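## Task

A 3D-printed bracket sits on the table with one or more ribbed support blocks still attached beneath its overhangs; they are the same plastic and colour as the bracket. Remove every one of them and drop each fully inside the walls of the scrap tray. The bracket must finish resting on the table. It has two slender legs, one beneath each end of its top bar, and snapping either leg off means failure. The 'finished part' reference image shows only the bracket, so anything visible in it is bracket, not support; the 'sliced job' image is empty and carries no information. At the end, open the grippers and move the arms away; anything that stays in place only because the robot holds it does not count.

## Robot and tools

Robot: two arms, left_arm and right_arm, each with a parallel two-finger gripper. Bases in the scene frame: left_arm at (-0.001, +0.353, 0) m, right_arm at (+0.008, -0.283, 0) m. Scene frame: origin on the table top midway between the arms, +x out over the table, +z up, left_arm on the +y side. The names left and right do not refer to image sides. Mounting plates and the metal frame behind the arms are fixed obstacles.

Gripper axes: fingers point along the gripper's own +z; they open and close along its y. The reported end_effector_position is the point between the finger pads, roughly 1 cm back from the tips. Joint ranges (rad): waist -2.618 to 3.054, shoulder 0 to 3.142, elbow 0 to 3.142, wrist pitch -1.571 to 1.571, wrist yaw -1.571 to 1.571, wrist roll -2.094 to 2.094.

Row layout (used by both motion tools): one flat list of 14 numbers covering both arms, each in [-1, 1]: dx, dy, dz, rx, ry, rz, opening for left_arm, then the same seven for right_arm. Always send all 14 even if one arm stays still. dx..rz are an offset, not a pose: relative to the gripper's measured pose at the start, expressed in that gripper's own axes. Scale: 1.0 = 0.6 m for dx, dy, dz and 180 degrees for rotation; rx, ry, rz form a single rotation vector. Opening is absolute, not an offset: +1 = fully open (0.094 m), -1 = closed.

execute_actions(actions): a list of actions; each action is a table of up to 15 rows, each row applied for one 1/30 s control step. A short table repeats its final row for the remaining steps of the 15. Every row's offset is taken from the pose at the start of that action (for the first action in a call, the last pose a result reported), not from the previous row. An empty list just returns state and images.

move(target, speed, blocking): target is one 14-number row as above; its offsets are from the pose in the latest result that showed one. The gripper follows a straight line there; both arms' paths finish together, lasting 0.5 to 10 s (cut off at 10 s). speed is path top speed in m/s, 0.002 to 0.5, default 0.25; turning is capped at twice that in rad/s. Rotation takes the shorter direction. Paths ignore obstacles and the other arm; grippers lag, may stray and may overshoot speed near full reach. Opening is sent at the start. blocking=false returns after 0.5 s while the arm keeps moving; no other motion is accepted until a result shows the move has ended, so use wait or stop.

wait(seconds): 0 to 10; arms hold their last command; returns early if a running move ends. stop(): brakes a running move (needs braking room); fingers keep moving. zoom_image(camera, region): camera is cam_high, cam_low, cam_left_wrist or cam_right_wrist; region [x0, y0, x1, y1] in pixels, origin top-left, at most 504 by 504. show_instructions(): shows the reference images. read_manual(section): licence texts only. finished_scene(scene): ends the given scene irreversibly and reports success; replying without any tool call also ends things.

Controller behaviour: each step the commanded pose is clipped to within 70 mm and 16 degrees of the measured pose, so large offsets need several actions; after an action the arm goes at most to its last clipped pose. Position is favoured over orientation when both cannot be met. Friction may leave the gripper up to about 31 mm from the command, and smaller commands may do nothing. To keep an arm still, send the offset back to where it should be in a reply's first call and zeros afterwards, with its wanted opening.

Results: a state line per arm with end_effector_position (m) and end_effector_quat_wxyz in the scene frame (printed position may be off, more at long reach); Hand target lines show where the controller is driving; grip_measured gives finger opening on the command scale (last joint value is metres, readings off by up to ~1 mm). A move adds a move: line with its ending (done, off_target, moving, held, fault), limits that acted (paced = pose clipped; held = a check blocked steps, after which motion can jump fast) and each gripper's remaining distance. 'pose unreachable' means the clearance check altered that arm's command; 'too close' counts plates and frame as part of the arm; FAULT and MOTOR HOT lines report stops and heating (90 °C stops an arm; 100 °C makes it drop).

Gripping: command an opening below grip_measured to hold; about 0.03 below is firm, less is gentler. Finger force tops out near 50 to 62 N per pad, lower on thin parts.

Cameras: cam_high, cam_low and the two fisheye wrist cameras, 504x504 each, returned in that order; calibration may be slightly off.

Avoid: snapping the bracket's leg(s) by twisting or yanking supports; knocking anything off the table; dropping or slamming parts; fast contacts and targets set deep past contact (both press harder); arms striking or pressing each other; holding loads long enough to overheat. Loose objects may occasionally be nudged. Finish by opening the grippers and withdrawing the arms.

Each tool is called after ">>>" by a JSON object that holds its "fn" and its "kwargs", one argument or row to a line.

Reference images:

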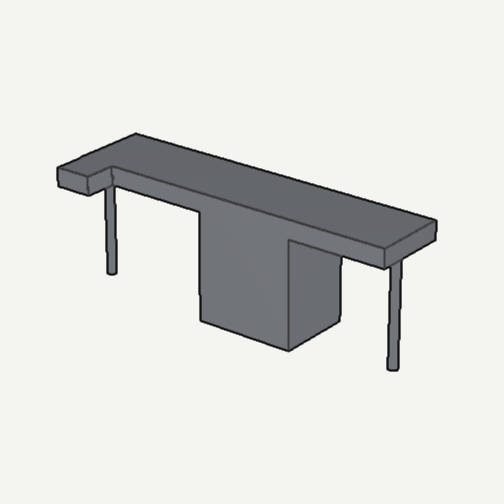

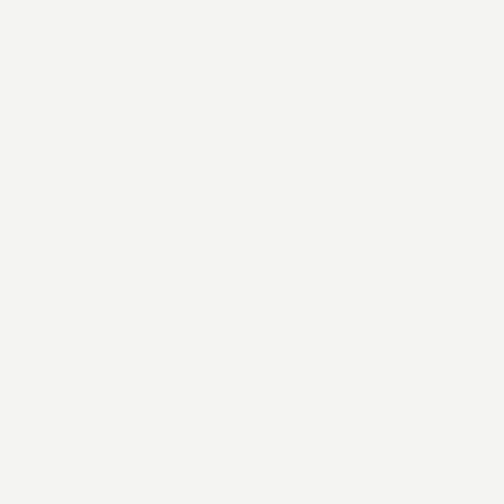

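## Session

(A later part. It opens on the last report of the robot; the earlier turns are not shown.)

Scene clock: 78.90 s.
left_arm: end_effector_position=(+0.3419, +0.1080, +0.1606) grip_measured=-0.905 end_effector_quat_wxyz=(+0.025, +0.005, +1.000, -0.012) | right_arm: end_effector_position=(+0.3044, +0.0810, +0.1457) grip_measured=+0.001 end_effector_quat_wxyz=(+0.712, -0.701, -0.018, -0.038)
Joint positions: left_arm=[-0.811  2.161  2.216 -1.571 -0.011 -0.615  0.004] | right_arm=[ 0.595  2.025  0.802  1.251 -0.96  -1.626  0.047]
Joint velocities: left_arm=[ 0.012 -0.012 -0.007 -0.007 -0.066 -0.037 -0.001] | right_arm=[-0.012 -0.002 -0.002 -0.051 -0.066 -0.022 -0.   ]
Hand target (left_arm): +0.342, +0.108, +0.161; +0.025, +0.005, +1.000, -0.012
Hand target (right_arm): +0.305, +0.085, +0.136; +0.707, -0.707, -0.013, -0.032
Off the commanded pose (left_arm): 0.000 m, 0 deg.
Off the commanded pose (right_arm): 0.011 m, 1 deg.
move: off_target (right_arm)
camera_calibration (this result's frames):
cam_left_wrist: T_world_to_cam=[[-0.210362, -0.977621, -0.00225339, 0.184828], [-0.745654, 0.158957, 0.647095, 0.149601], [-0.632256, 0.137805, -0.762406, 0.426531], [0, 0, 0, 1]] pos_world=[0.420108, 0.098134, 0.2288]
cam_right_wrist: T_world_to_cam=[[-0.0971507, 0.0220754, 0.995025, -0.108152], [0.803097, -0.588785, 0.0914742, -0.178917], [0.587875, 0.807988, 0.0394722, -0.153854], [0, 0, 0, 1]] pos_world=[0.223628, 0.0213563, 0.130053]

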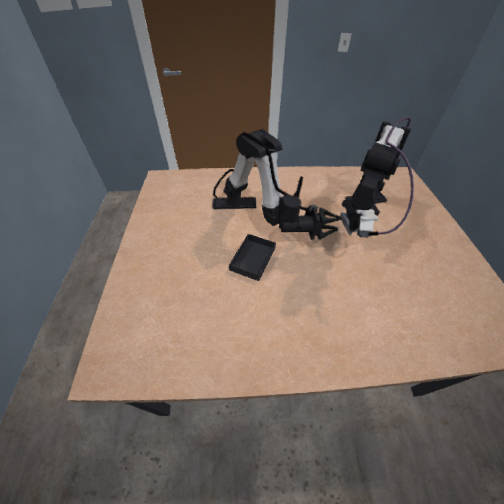

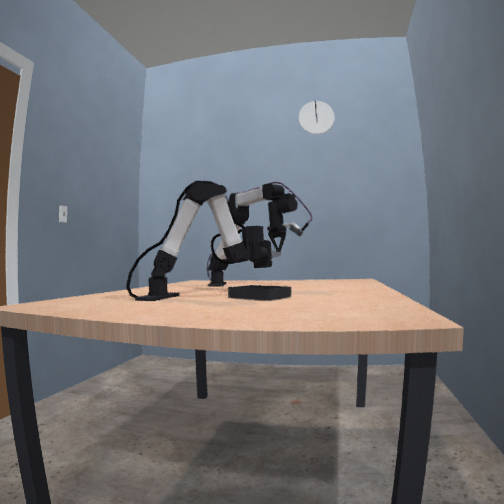

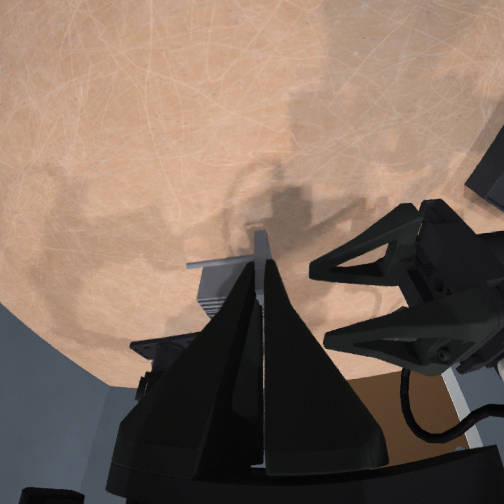

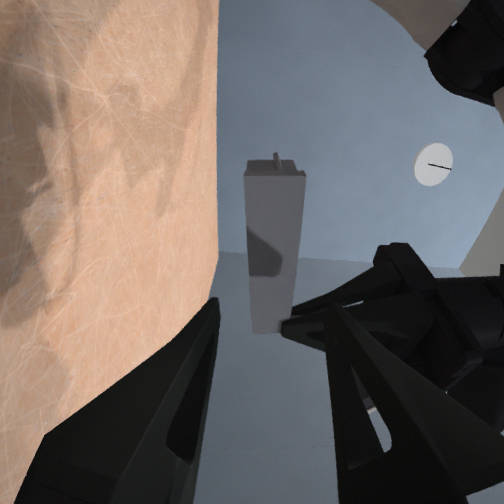

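>>> {"fn": "move", "kwargs": {
  "target": [0,0,0,0,0,0,-0.96,0.002,0.01,0.068,0,0,0.008,-0.15],
  "speed": 0.04
}}

>>> {"fn": "zoom_image", "kwargs": {
  "camera": "cam_high",
  "region": [310, 190, 380, 250]
}}

Scene clock: 82.67 s.
left_arm: end_effector_position=(+0.3419, +0.1080, +0.1606) grip_measured=-0.905 end_effector_quat_wxyz=(+0.025, +0.005, +1.000, -0.012) | right_arm: end_effector_position=(+0.3039, +0.1160, +0.1494) grip_measured=-0.148 end_effector_quat_wxyz=(+0.717, -0.695, -0.020, -0.039)
Joint positions: left_arm=[-0.811  2.161  2.216 -1.571 -0.011 -0.615  0.004] | right_arm=[ 0.675  2.078  0.894  1.234 -0.882 -1.615  0.04 ]
Joint velocities: left_arm=[ 0.002  0.007 -0.002  0.022 -0.022  0.037 -0.001] | right_arm=[ 0.022 -0.002 -0.007 -0.022  0.066  0.007 -0.001]
Hand target (left_arm): +0.342, +0.108, +0.161; +0.025, +0.005, +1.000, -0.012
Hand target (right_arm): +0.307, +0.121, +0.140; +0.712, -0.701, -0.009, -0.029
Off the commanded pose (left_arm): 0.000 m, 0 deg.
Off the commanded pose (right_arm): 0.011 m, 2 deg.
move: off_target (right_arm)
camera_calibration (this result's frames):
cam_left_wrist: T_world_to_cam=[[-0.210362, -0.977621, -0.00225339, 0.184828], [-0.745654, 0.158957, 0.647095, 0.149601], [-0.632256, 0.137805, -0.762406, 0.426531], [0, 0, 0, 1]] pos_world=[0.420108, 0.098134, 0.2288]
cam_right_wrist: T_world_to_cam=[[-0.102968, 0.00605485, 0.994666, -0.108932], [0.803885, -0.588417, 0.0867998, -0.157808], [0.585804, 0.808535, 0.0557204, -0.183857], [0, 0, 0, 1]] pos_world=[0.223348, 0.0564571, 0.132293]

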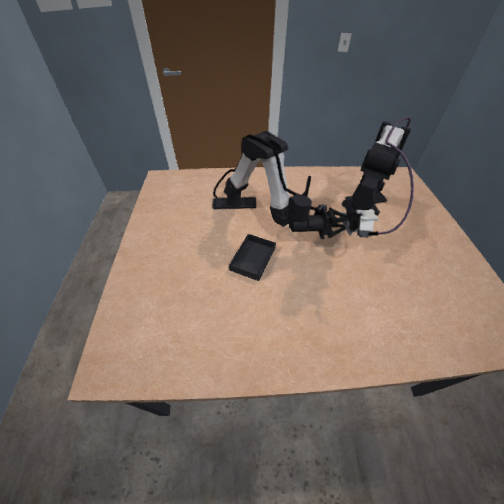

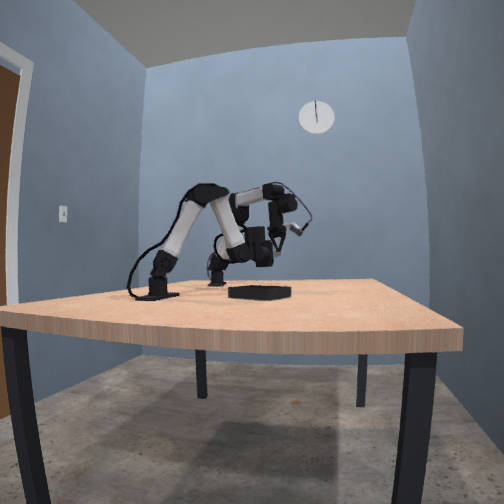

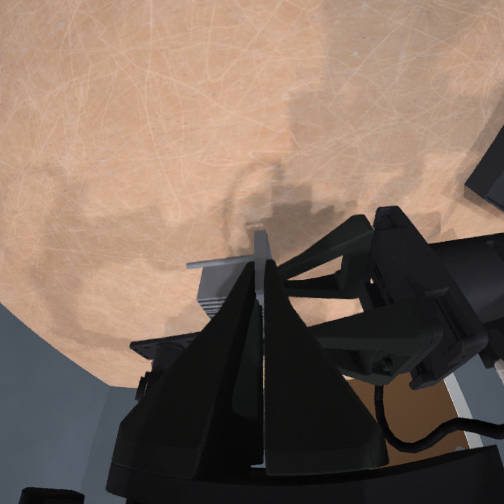

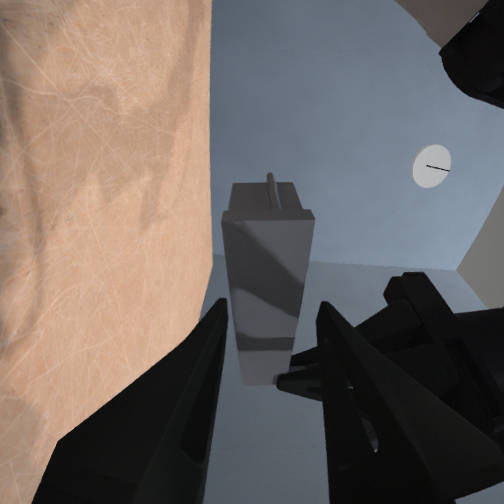

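Region (310, 190, 380, 250) of cam_high's 504x504 image, scaled by 7.200, with more detail than that image has; it fills the top 432 rows of this view, and the rest is white.

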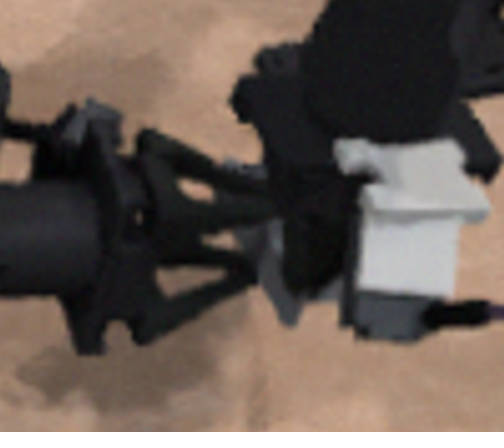

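>>> {"fn": "move", "kwargs": {
  "target": [0,0,0,0,0,0,-0.96,0.005,0.024,0.018,0,0,0.012,-0.15],
  "speed": 0.03
}}

>>> {"fn": "move", "kwargs": {
  "target": [0,0,0,0,0,0,-0.96,0,0,0,0,0,0,-0.56]
}}

Scene clock: 88.00 s.
left_arm: end_effector_position=(+0.3419, +0.1080, +0.1606) grip_measured=-0.905 end_effector_quat_wxyz=(+0.025, +0.005, +1.000, -0.012) | right_arm: end_effector_position=(+0.3061, +0.1214, +0.1400) grip_measured=-0.148 end_effector_quat_wxyz=(+0.717, -0.696, -0.011, -0.030)
Joint positions: left_arm=[-0.811  2.161  2.216 -1.571 -0.011 -0.615  0.004] | right_arm=[ 0.683  2.12   0.913  1.254 -0.874 -1.591  0.04 ]
Joint velocities: left_arm=[-0.017 -0.007  0.002  0.007 -0.022  0.051  0.   ] | right_arm=[ 0.002 -0.027 -0.022  0.022  0.022 -0.022 -0.001]
Hand target (left_arm): +0.342, +0.108, +0.161; +0.025, +0.005, +1.000, -0.012
Hand target (right_arm): +0.308, +0.127, +0.135; +0.718, -0.696, -0.007, -0.026
Off the commanded pose (left_arm): 0.000 m, 0 deg.
Off the commanded pose (right_arm): 0.008 m, 1 deg.
move: done
camera_calibration (this result's frames):
cam_left_wrist: T_world_to_cam=[[-0.210362, -0.977621, -0.00225339, 0.184828], [-0.745654, 0.158957, 0.647095, 0.149601], [-0.632256, 0.137805, -0.762406, 0.426531], [0, 0, 0, 1]] pos_world=[0.420108, 0.098134, 0.2288]
cam_right_wrist: T_world_to_cam=[[-0.0763304, 0.00671314, 0.99706, -0.107962], [0.806158, -0.588044, 0.0656751, -0.153299], [0.586756, 0.808801, 0.0394738, -0.187004], [0, 0, 0, 1]] pos_world=[0.225068, 0.0618277, 0.125094]

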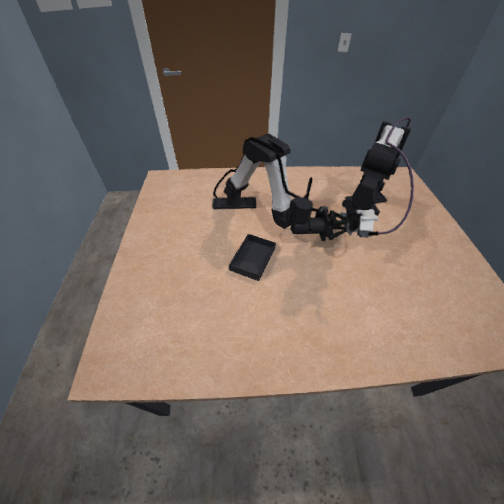

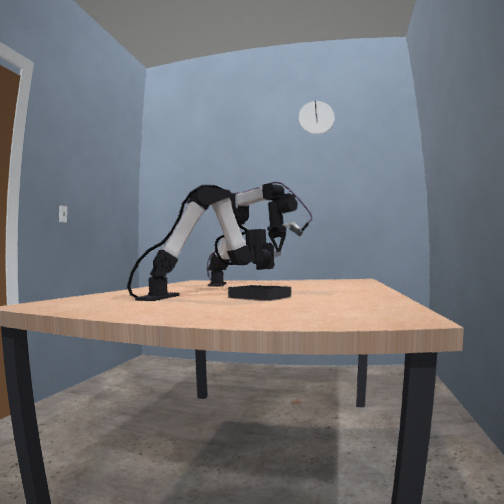

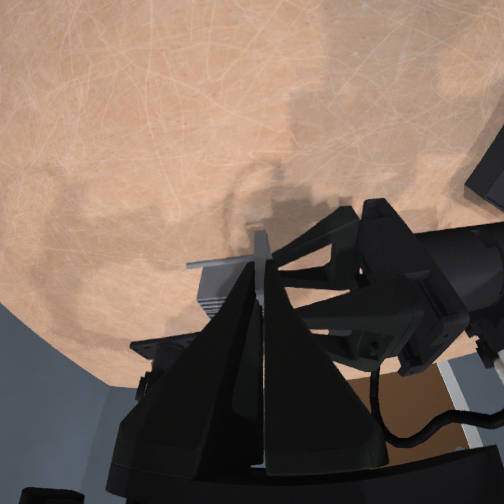

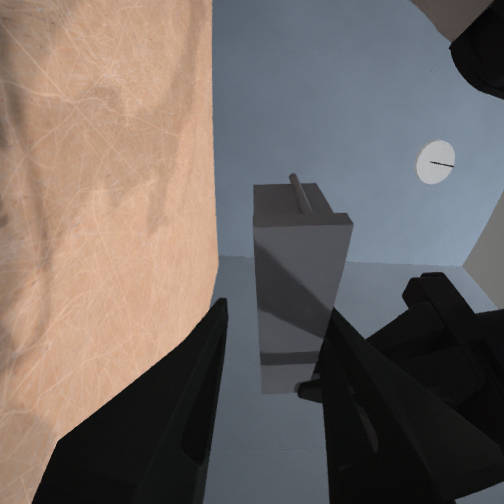

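Scene clock: 88.50 s.
left_arm: end_effector_position=(+0.3419, +0.1078, +0.1592) grip_measured=-0.905 end_effector_quat_wxyz=(+0.023, +0.005, +1.000, -0.011) | right_arm: end_effector_position=(+0.3058, +0.1212, +0.1450) grip_measured=-0.522 end_effector_quat_wxyz=(+0.722, -0.691, -0.018, -0.037)
Joint positions: left_arm=[-0.811  2.165  2.216 -1.571 -0.009 -0.615  0.004] | right_arm=[ 0.683  2.116  0.913  1.271 -0.874 -1.595  0.022]
Joint velocities: left_arm=[ 0.002  0.012  0.022 -0.007 -0.007 -0.066 -0.001] | right_arm=[ 0.007 -0.007  0.002 -0.051 -0.037 -0.037 -0.   ]
Hand target (left_arm): +0.342, +0.108, +0.161; +0.025, +0.005, +1.000, -0.011
Hand target (right_arm): +0.306, +0.121, +0.140; +0.717, -0.696, -0.011, -0.030
Off the commanded pose (left_arm): 0.001 m, 0 deg.
Off the commanded pose (right_arm): 0.005 m, 1 deg.
move: done
camera_calibration (this result's frames):
cam_left_wrist: T_world_to_cam=[[-0.210429, -0.977606, -0.00258633, 0.184655], [-0.743406, 0.158299, 0.649838, 0.149411], [-0.634875, 0.138668, -0.760069, 0.425952], [0, 0, 0, 1]] pos_world=[0.420357, 0.0978028, 0.227138]
cam_right_wrist: T_world_to_cam=[[-0.096897, -0.0061702, 0.995275, -0.104898], [0.80484, -0.588771, 0.0747067, -0.154314], [0.585528, 0.808277, 0.0620161, -0.189705], [0, 0, 0, 1]] pos_world=[0.225111, 0.0618315, 0.127695]

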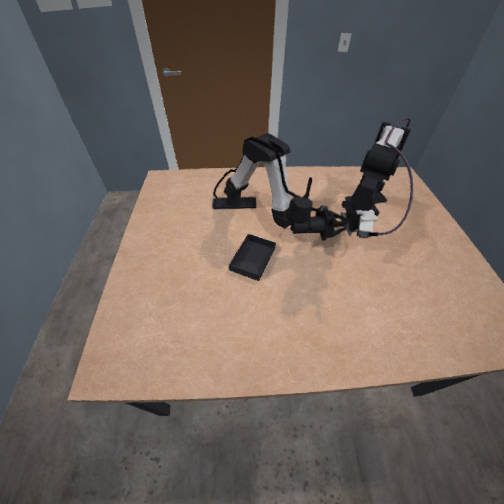

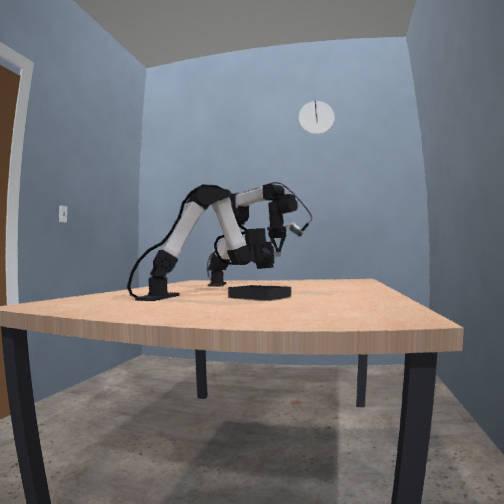

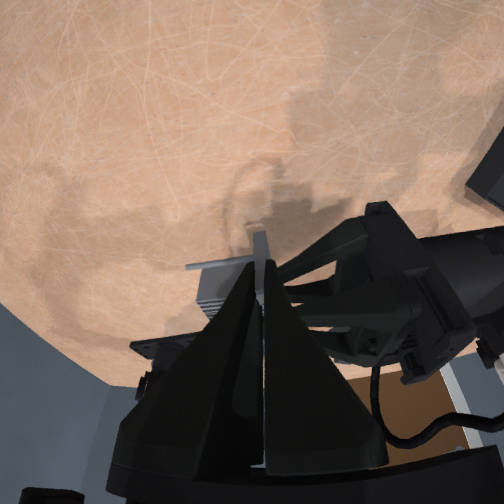

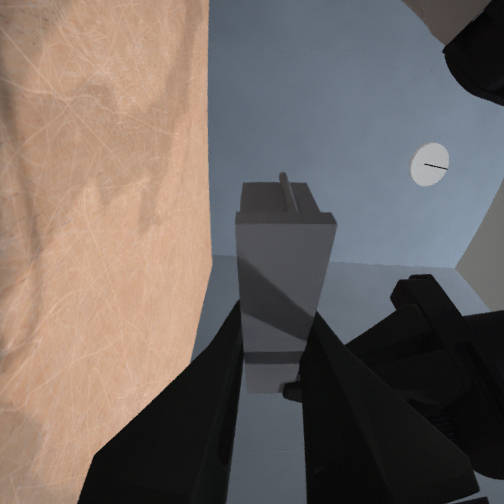

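>>> {"fn": "move", "kwargs": {
  "target": [0,0,0,0,0,0,-0.6,0,0,0,0,0,0,-0.58]
}}

>>> {"fn": "move", "kwargs": {
  "target": [0,0,-0.07,0,0,0,-0.6,0,0,0,0,0,0,-0.58],
  "speed": 0.1
}}

>>> {"fn": "move", "kwargs": {
  "target": [0,0.03,-0.04,0.1,0,0,0,0.03,-0.03,-0.2,0,0,0.02,-0.58]
}}

>>> {"fn": "move", "kwargs": {
  "target": [0,-0.04,0,0.38,0,0,0,0,-0.1,-0.05,-0.01,0,0,-0.58]
}}

Scene clock: 96.73 s.
left_arm: end_effector_position=(+0.3419, +0.1078, +0.1592) grip_measured=-0.602 end_effector_quat_wxyz=(+0.023, +0.005, +1.000, -0.011) | right_arm: end_effector_position=(+0.3058, +0.1212, +0.1450) grip_measured=-0.522 end_effector_quat_wxyz=(+0.722, -0.691, -0.018, -0.037)
Joint positions: left_arm=[-0.811  2.165  2.216 -1.571 -0.009 -0.615  0.019] | right_arm=[ 0.683  2.116  0.913  1.271 -0.874 -1.595  0.022]
Joint velocities: left_arm=[ 0.002  0.002 -0.007  0.037  0.037 -0.007  0.001] | right_arm=[ 0.007  0.022 -0.002 -0.051  0.007 -0.022 -0.   ]
Hand target (left_arm): +0.342, +0.108, +0.159; +0.023, +0.005, +1.000, -0.011
Hand target (right_arm): +0.306, +0.121, +0.145; +0.722, -0.691, -0.018, -0.037
Off the commanded pose (left_arm): 0.000 m, 0 deg.
Off the commanded pose (right_arm): 0.000 m, 0 deg.
move: done
camera_calibration (this result's frames):
cam_left_wrist: T_world_to_cam=[[-0.210429, -0.977606, -0.00258633, 0.184655], [-0.743406, 0.158299, 0.649838, 0.149411], [-0.634875, 0.138668, -0.760069, 0.425952], [0, 0, 0, 1]] pos_world=[0.420357, 0.0978028, 0.227138]
cam_right_wrist: T_world_to_cam=[[-0.096897, -0.0061702, 0.995275, -0.104898], [0.80484, -0.588771, 0.0747067, -0.154314], [0.585528, 0.808277, 0.0620161, -0.189705], [0, 0, 0, 1]] pos_world=[0.225111, 0.0618315, 0.127695]

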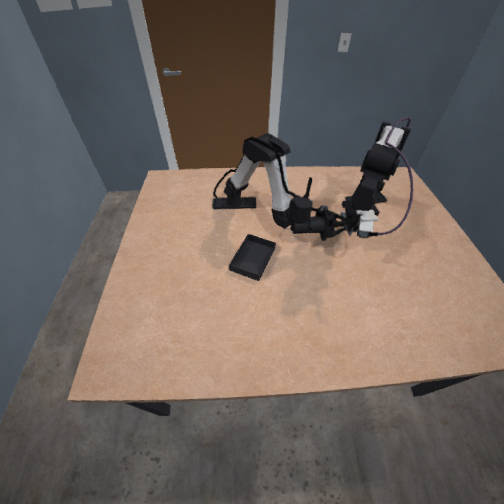

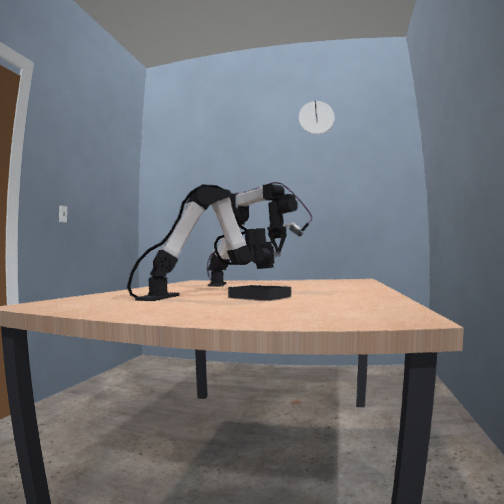

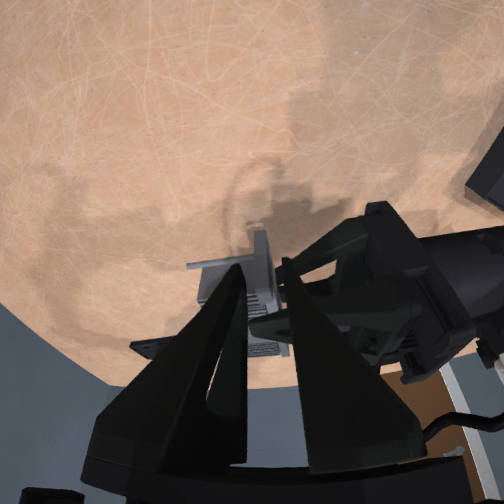

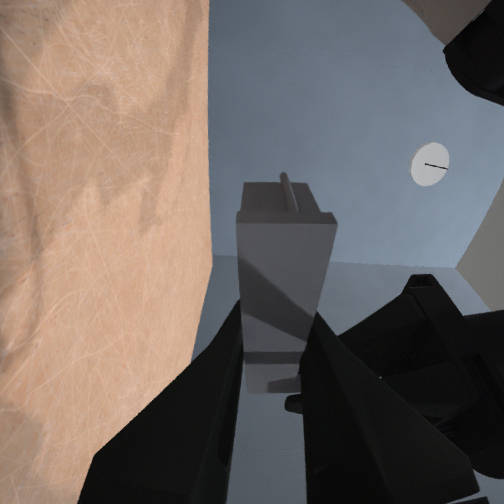

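Scene clock: 97.53 s.
left_arm: end_effector_position=(+0.3391, +0.1097, +0.1915) grip_measured=-0.602 end_effector_quat_wxyz=(+0.057, +0.005, +0.998, -0.035) | right_arm: end_effector_position=(+0.3058, +0.1212, +0.1450) grip_measured=-0.522 end_effector_quat_wxyz=(+0.722, -0.691, -0.018, -0.037)
Joint positions: left_arm=[-0.811  2.09   2.226 -1.573 -0.009 -0.615  0.019] | right_arm=[ 0.683  2.116  0.913  1.271 -0.874 -1.595  0.022]
Joint velocities: left_arm=[-0.002 -0.002  0.017 -0.095  0.007 -0.081  0.001] | right_arm=[-0.007  0.002 -0.022 -0.051 -0.066 -0.051  0.   ]
Hand target (left_arm): +0.339, +0.109, +0.200; +0.067, +0.006, +0.997, -0.042
Hand target (right_arm): +0.306, +0.121, +0.145; +0.722, -0.691, -0.018, -0.037
Off the commanded pose (left_arm): 0.010 m, 5 deg.
Off the commanded pose (right_arm): 0.000 m, 0 deg.
joint sent to its limit (left arm) — the command would take joint 4 (wrist pitch) past its lower limit, so that joint was sent only as far as its limit.
move: off_target (left_arm)
camera_calibration (this result's frames):
cam_left_wrist: T_world_to_cam=[[-0.211371, -0.976925, 0.0306427, 0.179972], [-0.785036, 0.188363, 0.590116, 0.148312], [-0.582272, 0.100678, -0.806736, 0.443793], [0, 0, 0, 1]] pos_world=[0.412879, 0.103203, 0.264988]
cam_right_wrist: T_world_to_cam=[[-0.096897, -0.0061702, 0.995275, -0.104898], [0.80484, -0.588771, 0.0747067, -0.154314], [0.585528, 0.808277, 0.0620161, -0.189705], [0, 0, 0, 1]] pos_world=[0.225111, 0.0618315, 0.127695]

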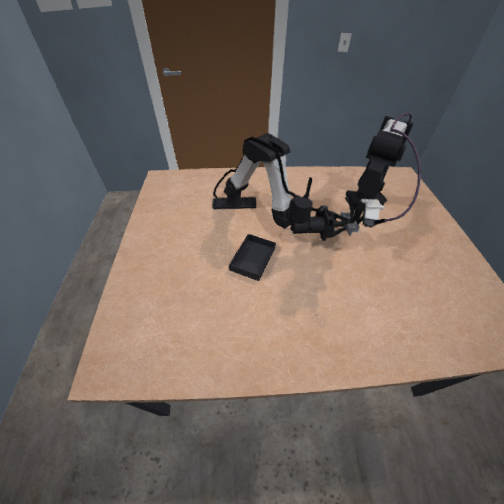

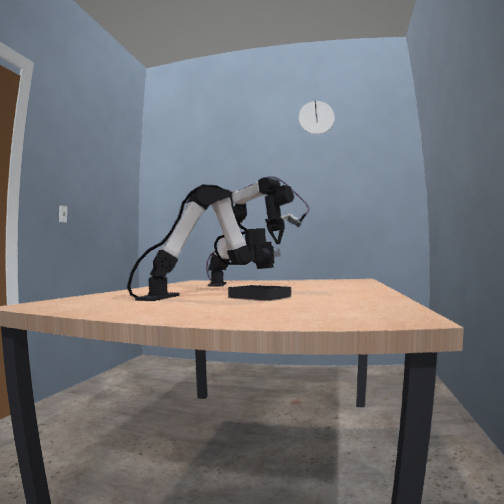

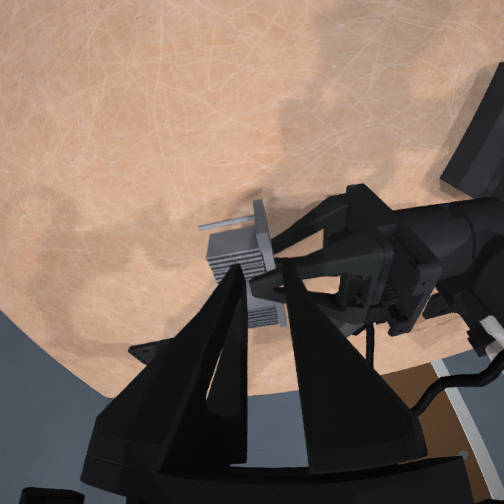

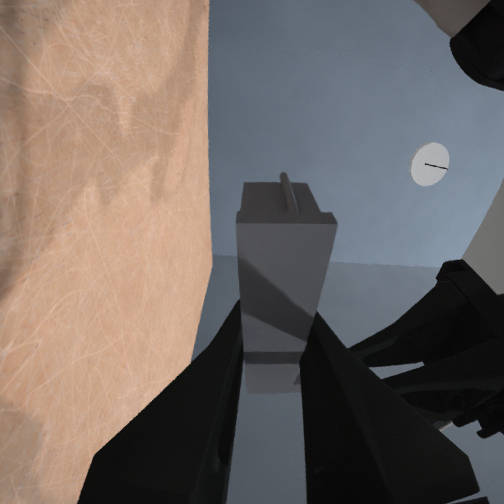

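Scene clock: 98.80 s.
left_arm: end_effector_position=(+0.3379, +0.1294, +0.2105) grip_measured=-0.002 end_effector_quat_wxyz=(+0.052, +0.010, +0.982, -0.183) | right_arm: end_effector_position=(+0.3261, +0.0028, +0.1577) grip_measured=-0.522 end_effector_quat_wxyz=(+0.721, -0.693, +0.004, -0.019)
Joint positions: left_arm=[-0.651  1.883  1.952 -1.377  0.282 -0.482  0.047] | right_arm=[ 0.363  1.979  0.733  1.356 -1.187 -1.49   0.022]
Joint velocities: left_arm=[ 0.007 -0.007  0.002  0.081 -0.051  0.007  0.   ] | right_arm=[-0.012  0.002 -0.022  0.037  0.066  0.037 -0.   ]
Hand target (left_arm): +0.337, +0.129, +0.214; +0.056, +0.014, +0.980, -0.192
Hand target (right_arm): +0.320, +0.000, +0.159; +0.722, -0.692, +0.003, -0.014
Off the commanded pose (left_arm): 0.004 m, 1 deg.
Off the commanded pose (right_arm): 0.007 m, 1 deg.
move: done
camera_calibration (this result's frames):
cam_left_wrist: T_world_to_cam=[[-0.23691, -0.918477, 0.316661, 0.139192], [-0.771371, 0.375984, 0.513442, 0.119686], [-0.590644, -0.122624, -0.797561, 0.486221], [0, 0, 0, 1]] pos_world=[0.412482, 0.142467, 0.282262]
cam_right_wrist: T_world_to_cam=[[-0.0407156, -0.00404469, 0.999163, -0.135245], [0.805689, -0.591556, 0.030437, -0.234606], [0.590938, 0.806254, 0.0273443, -0.10298], [0, 0, 0, 1]] pos_world=[0.244367, -0.0563014, 0.145089]

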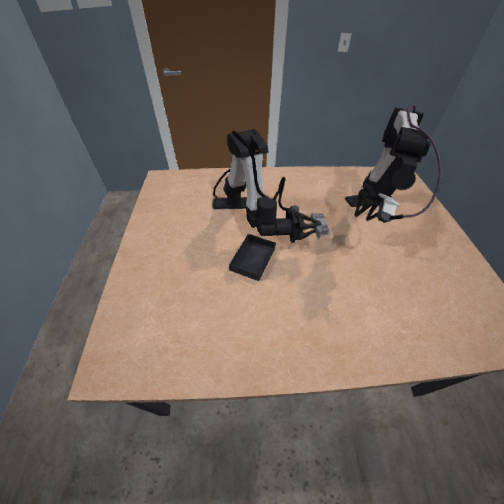

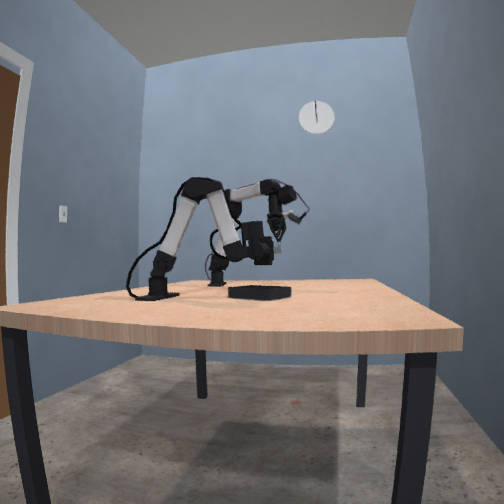

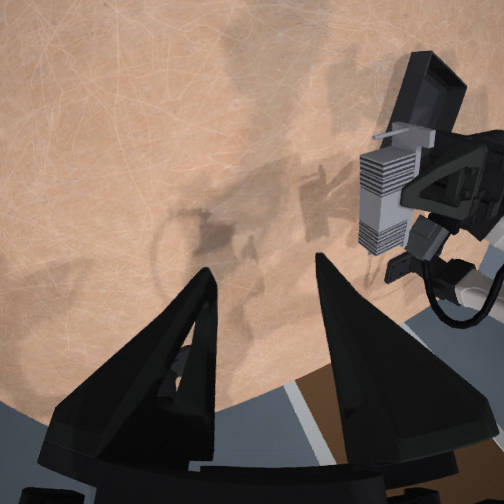

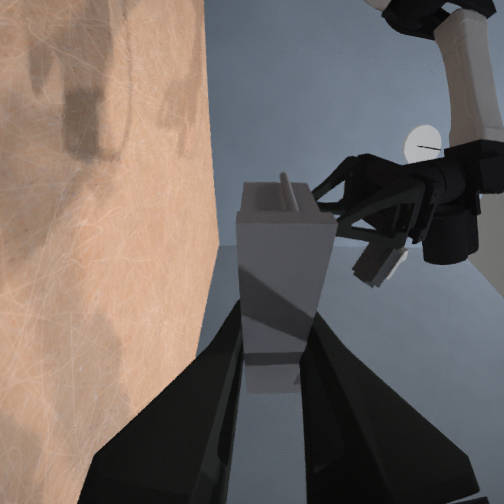

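Scene clock: 102.70 s.
left_arm: end_effector_position=(+0.3369, +0.1070, +0.2266) grip_measured=-0.002 end_effector_quat_wxyz=(+0.044, +0.048, +0.708, -0.704) | right_arm: end_effector_position=(+0.3234, -0.0272, +0.2046) grip_measured=-0.522 end_effector_quat_wxyz=(+0.708, -0.706, +0.015, -0.007)
Joint positions: left_arm=[-0.402  1.746  0.899  0.817  1.36  -1.412  0.047] | right_arm=[ 0.277  1.729  0.747  0.988 -1.275 -1.553  0.022]
Joint velocities: left_arm=[-0.002  0.002 -0.022  0.022 -0.007 -0.007 -0.   ] | right_arm=[ 0.007 -0.027 -0.007  0.022 -0.037 -0.022 -0.001]
Hand target (left_arm): +0.338, +0.108, +0.219; +0.042, +0.038, +0.709, -0.703
Hand target (right_arm): +0.326, -0.029, +0.217; +0.710, -0.704, +0.004, -0.019
Off the commanded pose (left_arm): 0.007 m, 1 deg.
Off the commanded pose (right_arm): 0.012 m, 2 deg.
move: off_target (right_arm)
camera_calibration (this result's frames):
cam_left_wrist: T_world_to_cam=[[-0.326631, -0.0181067, 0.944978, -0.0951852], [-0.685455, 0.692916, -0.22365, 0.223242], [-0.650741, -0.720791, -0.238739, 0.453313], [0, 0, 0, 1]] pos_world=[0.416921, 0.170332, 0.2481]
cam_right_wrist: T_world_to_cam=[[-0.00672984, 0.0337692, 0.999407, -0.192311], [0.807189, -0.589748, 0.0253626, -0.251062], [0.590255, 0.806881, -0.0232892, -0.0678662], [0, 0, 0, 1]] pos_world=[0.241419, -0.0868093, 0.196984]

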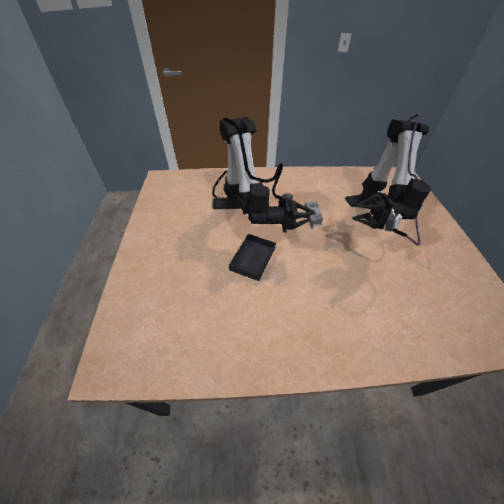

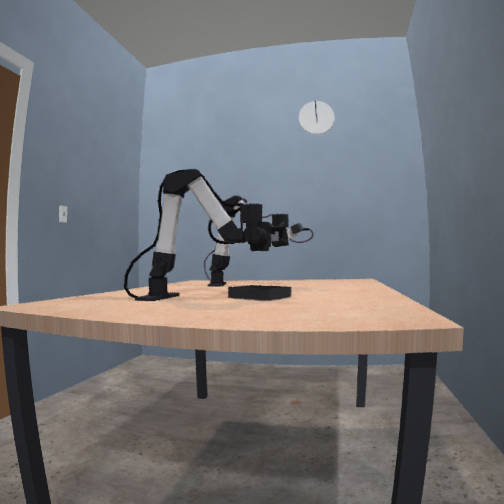

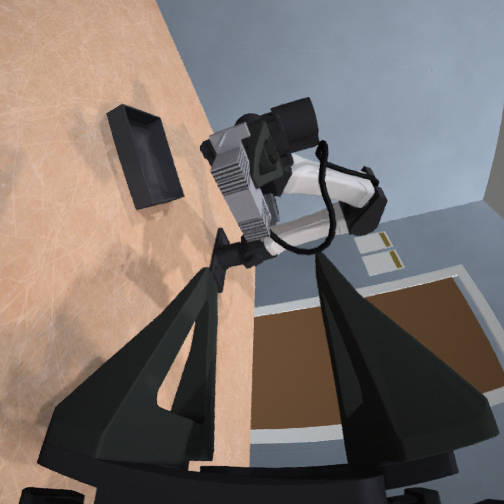

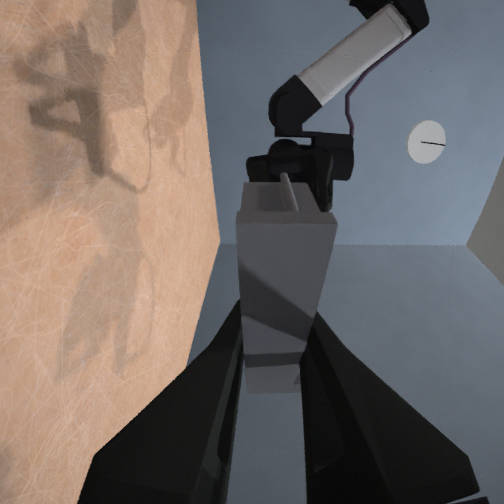

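>>> {"fn": "move", "kwargs": {
  "target": [-0.007,0.058,0.128,0,0,-0.041,-0.05,0,0,0,0,0,0,-0.58],
  "speed": 0.1
}}

>>> {"fn": "zoom_image", "kwargs": {
  "camera": "cam_high",
  "region": [290, 185, 360, 245]
}}

Scene clock: 112.23 s.
left_arm: end_effector_position=(+0.3395, +0.0336, +0.1856) grip_measured=-0.048 end_effector_quat_wxyz=(-0.012, -0.001, +0.714, -0.700) | right_arm: end_effector_position=(+0.3234, -0.0272, +0.2046) grip_measured=-0.522 end_effector_quat_wxyz=(+0.708, -0.706, +0.015, -0.007)
Joint positions: left_arm=[-0.593  1.925  0.957  0.914  1.179 -1.538  0.045] | right_arm=[ 0.277  1.729  0.747  0.988 -1.275 -1.553  0.022]
Joint velocities: left_arm=[ 0.007  0.002 -0.012 -0.051  0.037 -0.007  0.001] | right_arm=[-0.022 -0.002 -0.002 -0.095  0.037 -0.007 -0.001]
Hand target (left_arm): +0.345, +0.030, +0.191; -0.001, +0.003, +0.711, -0.704
Hand target (right_arm): +0.323, -0.027, +0.205; +0.708, -0.706, +0.015, -0.007
Off the commanded pose (left_arm): 0.009 m, 1 deg.
Off the commanded pose (right_arm): 0.000 m, 0 deg.
move: done
camera_calibration (this result's frames):
cam_left_wrist: T_world_to_cam=[[-0.183782, -0.032105, 0.982443, -0.11191], [-0.705116, 0.700663, -0.109007, 0.251832], [-0.684862, -0.712769, -0.151407, 0.387374], [0, 0, 0, 1]] pos_world=[0.422301, 0.0960664, 0.196048]
cam_right_wrist: T_world_to_cam=[[-0.00672984, 0.0337692, 0.999407, -0.192311], [0.807189, -0.589748, 0.0253626, -0.251062], [0.590255, 0.806881, -0.0232892, -0.0678662], [0, 0, 0, 1]] pos_world=[0.241419, -0.0868093, 0.196984]

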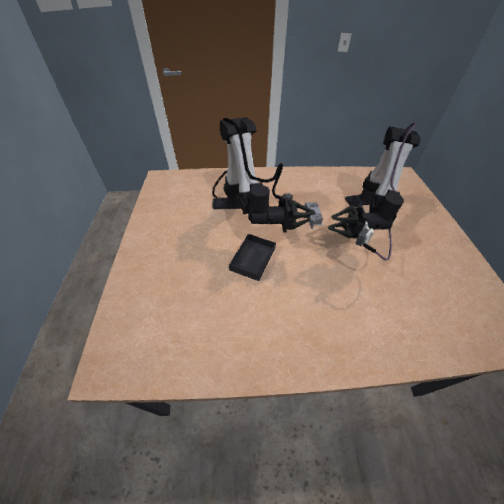

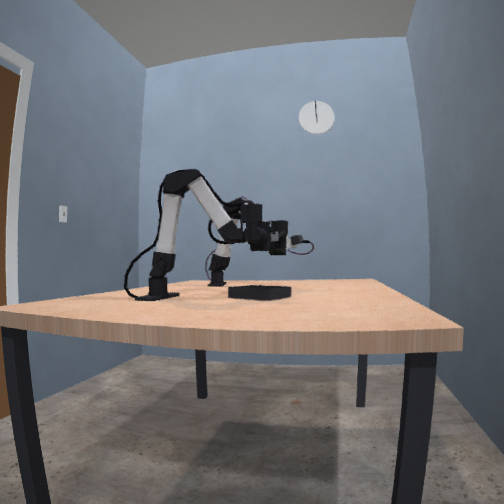

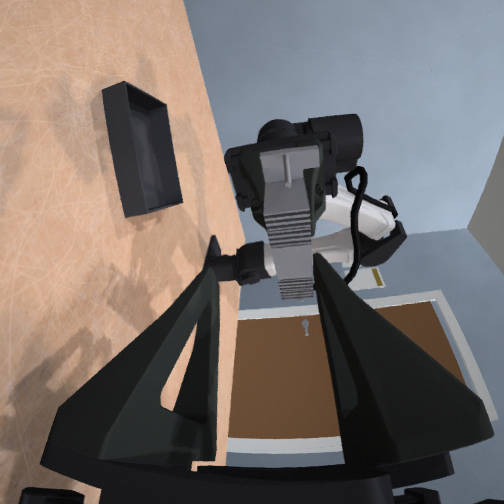

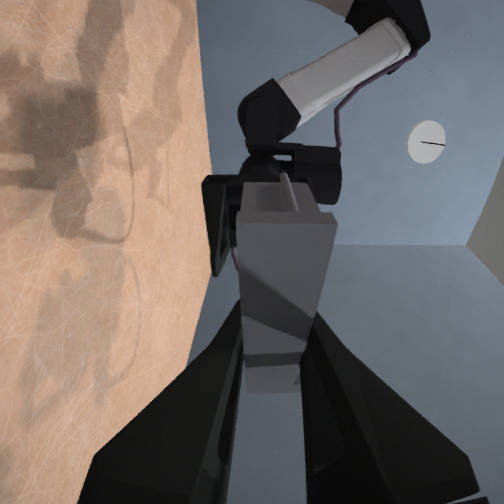

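Region (290, 185, 360, 245) of cam_high's 504x504 image, scaled by 7.200, with more detail than that image has; it fills the top 432 rows of this view, and the rest is white.

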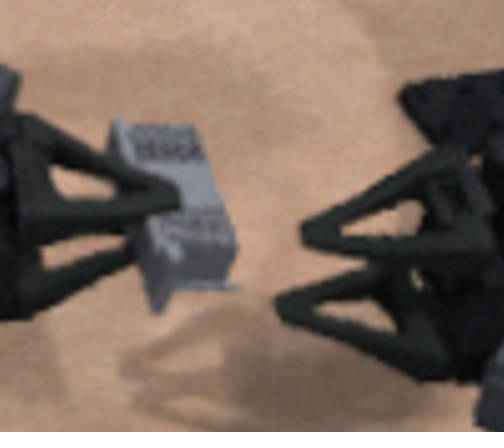

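>>> {"fn": "move", "kwargs": {
  "target": [-0.018,-0.028,0.02,0,0,0.005,-0.05,0,0,0,0,0,0,-0.58],
  "speed": 0.04
}}

Scene clock: 116.57 s.
left_arm: end_effector_position=(+0.3476, +0.0253, +0.1989) grip_measured=-0.048 end_effector_quat_wxyz=(-0.012, +0.002, +0.715, -0.699) | right_arm: end_effector_position=(+0.3234, -0.0272, +0.2046) grip_measured=-0.522 end_effector_quat_wxyz=(+0.708, -0.706, +0.015, -0.007)
Joint positions: left_arm=[-0.603  1.925  1.027  0.841  1.172 -1.532  0.045] | right_arm=[ 0.277  1.729  0.747  0.988 -1.275 -1.553  0.022]
Joint velocities: left_arm=[ 0.007 -0.002 -0.007  0.007 -0.007  0.007  0.001] | right_arm=[-0.002 -0.007  0.027 -0.037  0.022 -0.007 -0.   ]
Hand target (left_arm): +0.350, +0.021, +0.202; -0.006, +0.005, +0.714, -0.700
Hand target (right_arm): +0.323, -0.027, +0.205; +0.708, -0.706, +0.015, -0.007
Off the commanded pose (left_arm): 0.006 m, 1 deg.
Off the commanded pose (right_arm): 0.000 m, 0 deg.
move: done
camera_calibration (this result's frames):
cam_left_wrist: T_world_to_cam=[[-0.187993, -0.0325109, 0.981632, -0.122126], [-0.70188, 0.703575, -0.111116, 0.264009], [-0.687039, -0.709877, -0.155086, 0.390482], [0, 0, 0, 1]] pos_world=[0.43062, 0.0874739, 0.209777]
cam_right_wrist: T_world_to_cam=[[-0.00672984, 0.0337692, 0.999407, -0.192311], [0.807189, -0.589748, 0.0253626, -0.251062], [0.590255, 0.806881, -0.0232892, -0.0678662], [0, 0, 0, 1]] pos_world=[0.241419, -0.0868093, 0.196984]

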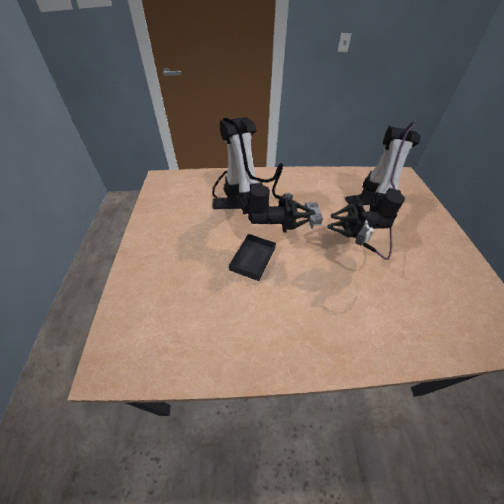

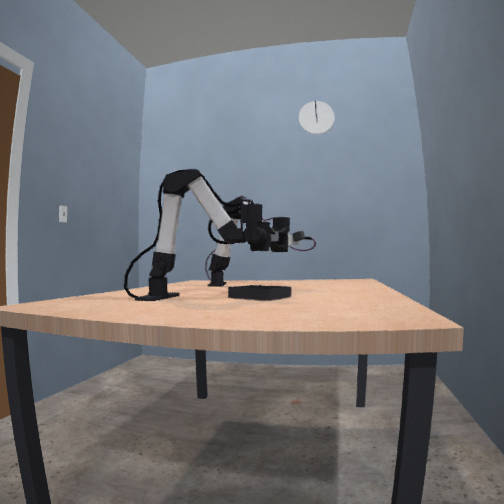

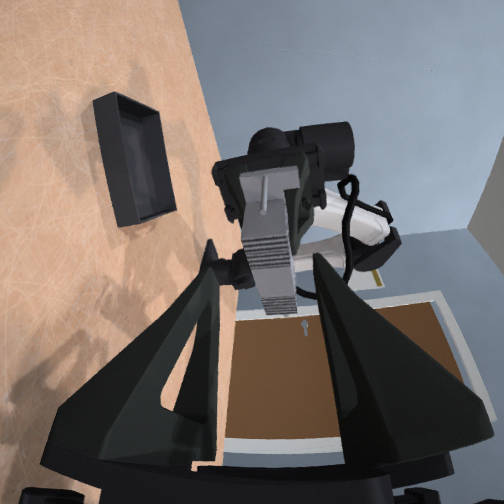

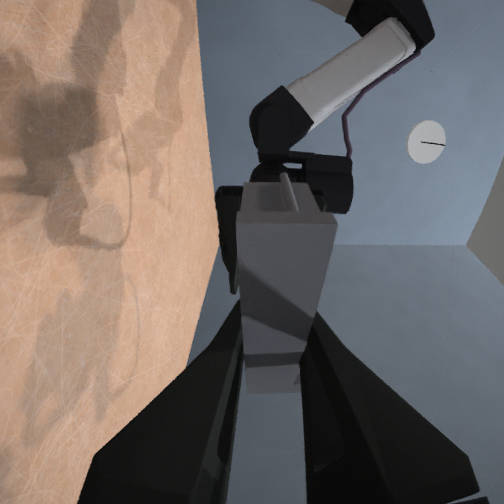

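>>> {"fn": "move", "kwargs": {
  "target": [-0.004,-0.006,0.056,0,0,0,-0.1,0,0,0,0,0,0,-0.58],
  "speed": 0.04
}}

>>> {"fn": "zoom_image", "kwargs": {
  "camera": "cam_high",
  "region": [290, 185, 360, 245]
}}

Scene clock: 123.30 s.
left_arm: end_effector_position=(+0.3453, -0.0043, +0.2003) grip_measured=-0.098 end_effector_quat_wxyz=(-0.013, +0.005, +0.716, -0.698) | right_arm: end_effector_position=(+0.3234, -0.0272, +0.2046) grip_measured=-0.522 end_effector_quat_wxyz=(+0.708, -0.706, +0.015, -0.007)
Joint positions: left_arm=[-0.673  1.959  1.086  0.818  1.109 -1.532  0.042] | right_arm=[ 0.277  1.729  0.747  0.988 -1.275 -1.553  0.022]
Joint velocities: left_arm=[-0.002  0.017 -0.002  0.007 -0.11   0.007  0.   ] | right_arm=[ 0.002 -0.007  0.007  0.007  0.007  0.066  0.001]
Hand target (left_arm): +0.349, -0.008, +0.202; -0.011, +0.002, +0.715, -0.699
Hand target (right_arm): +0.323, -0.027, +0.205; +0.708, -0.706, +0.015, -0.007
Off the commanded pose (left_arm): 0.006 m, 0 deg.
Off the commanded pose (right_arm): 0.000 m, 0 deg.
move: done
camera_calibration (this result's frames):
cam_left_wrist: T_world_to_cam=[[-0.190706, -0.0335574, 0.981073, -0.123912], [-0.696418, 0.70898, -0.111123, 0.281534], [-0.691833, -0.704429, -0.158577, 0.370457], [0, 0, 0, 1]] pos_world=[0.428729, 0.0572005, 0.211598]
cam_right_wrist: T_world_to_cam=[[-0.00672984, 0.0337692, 0.999407, -0.192311], [0.807189, -0.589748, 0.0253626, -0.251062], [0.590255, 0.806881, -0.0232892, -0.0678662], [0, 0, 0, 1]] pos_world=[0.241419, -0.0868093, 0.196984]

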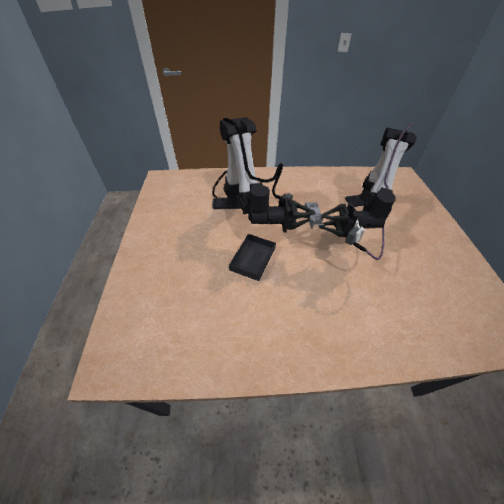

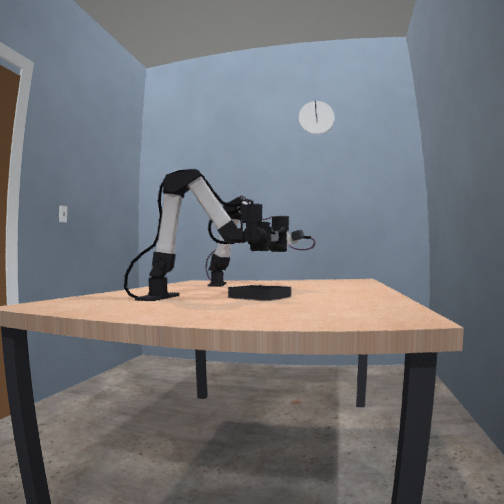

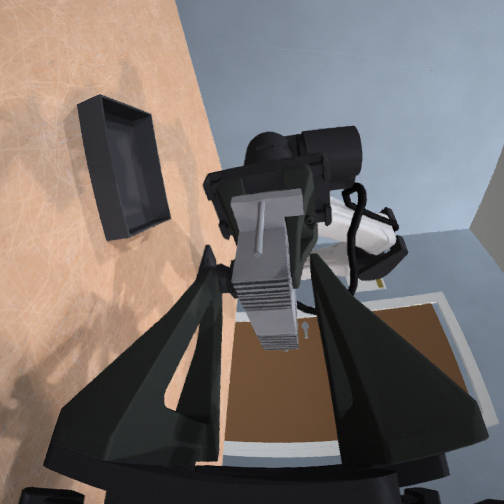

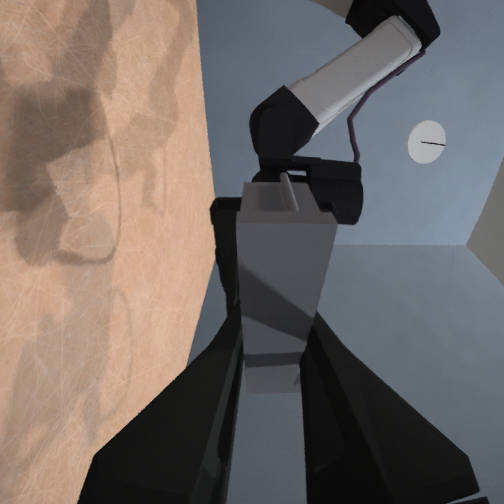

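Region (290, 185, 360, 245) of cam_high's 504x504 image, scaled by 7.200, with more detail than that image has; it fills the top 432 rows of this view, and the rest is white.

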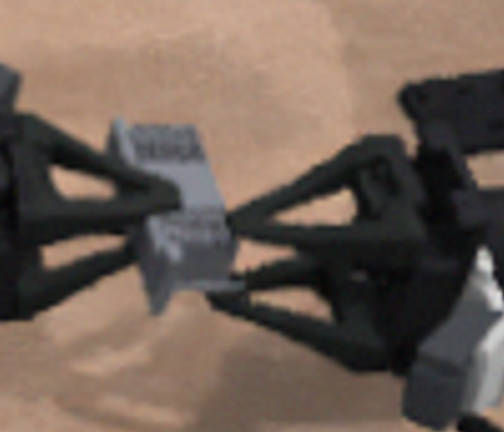

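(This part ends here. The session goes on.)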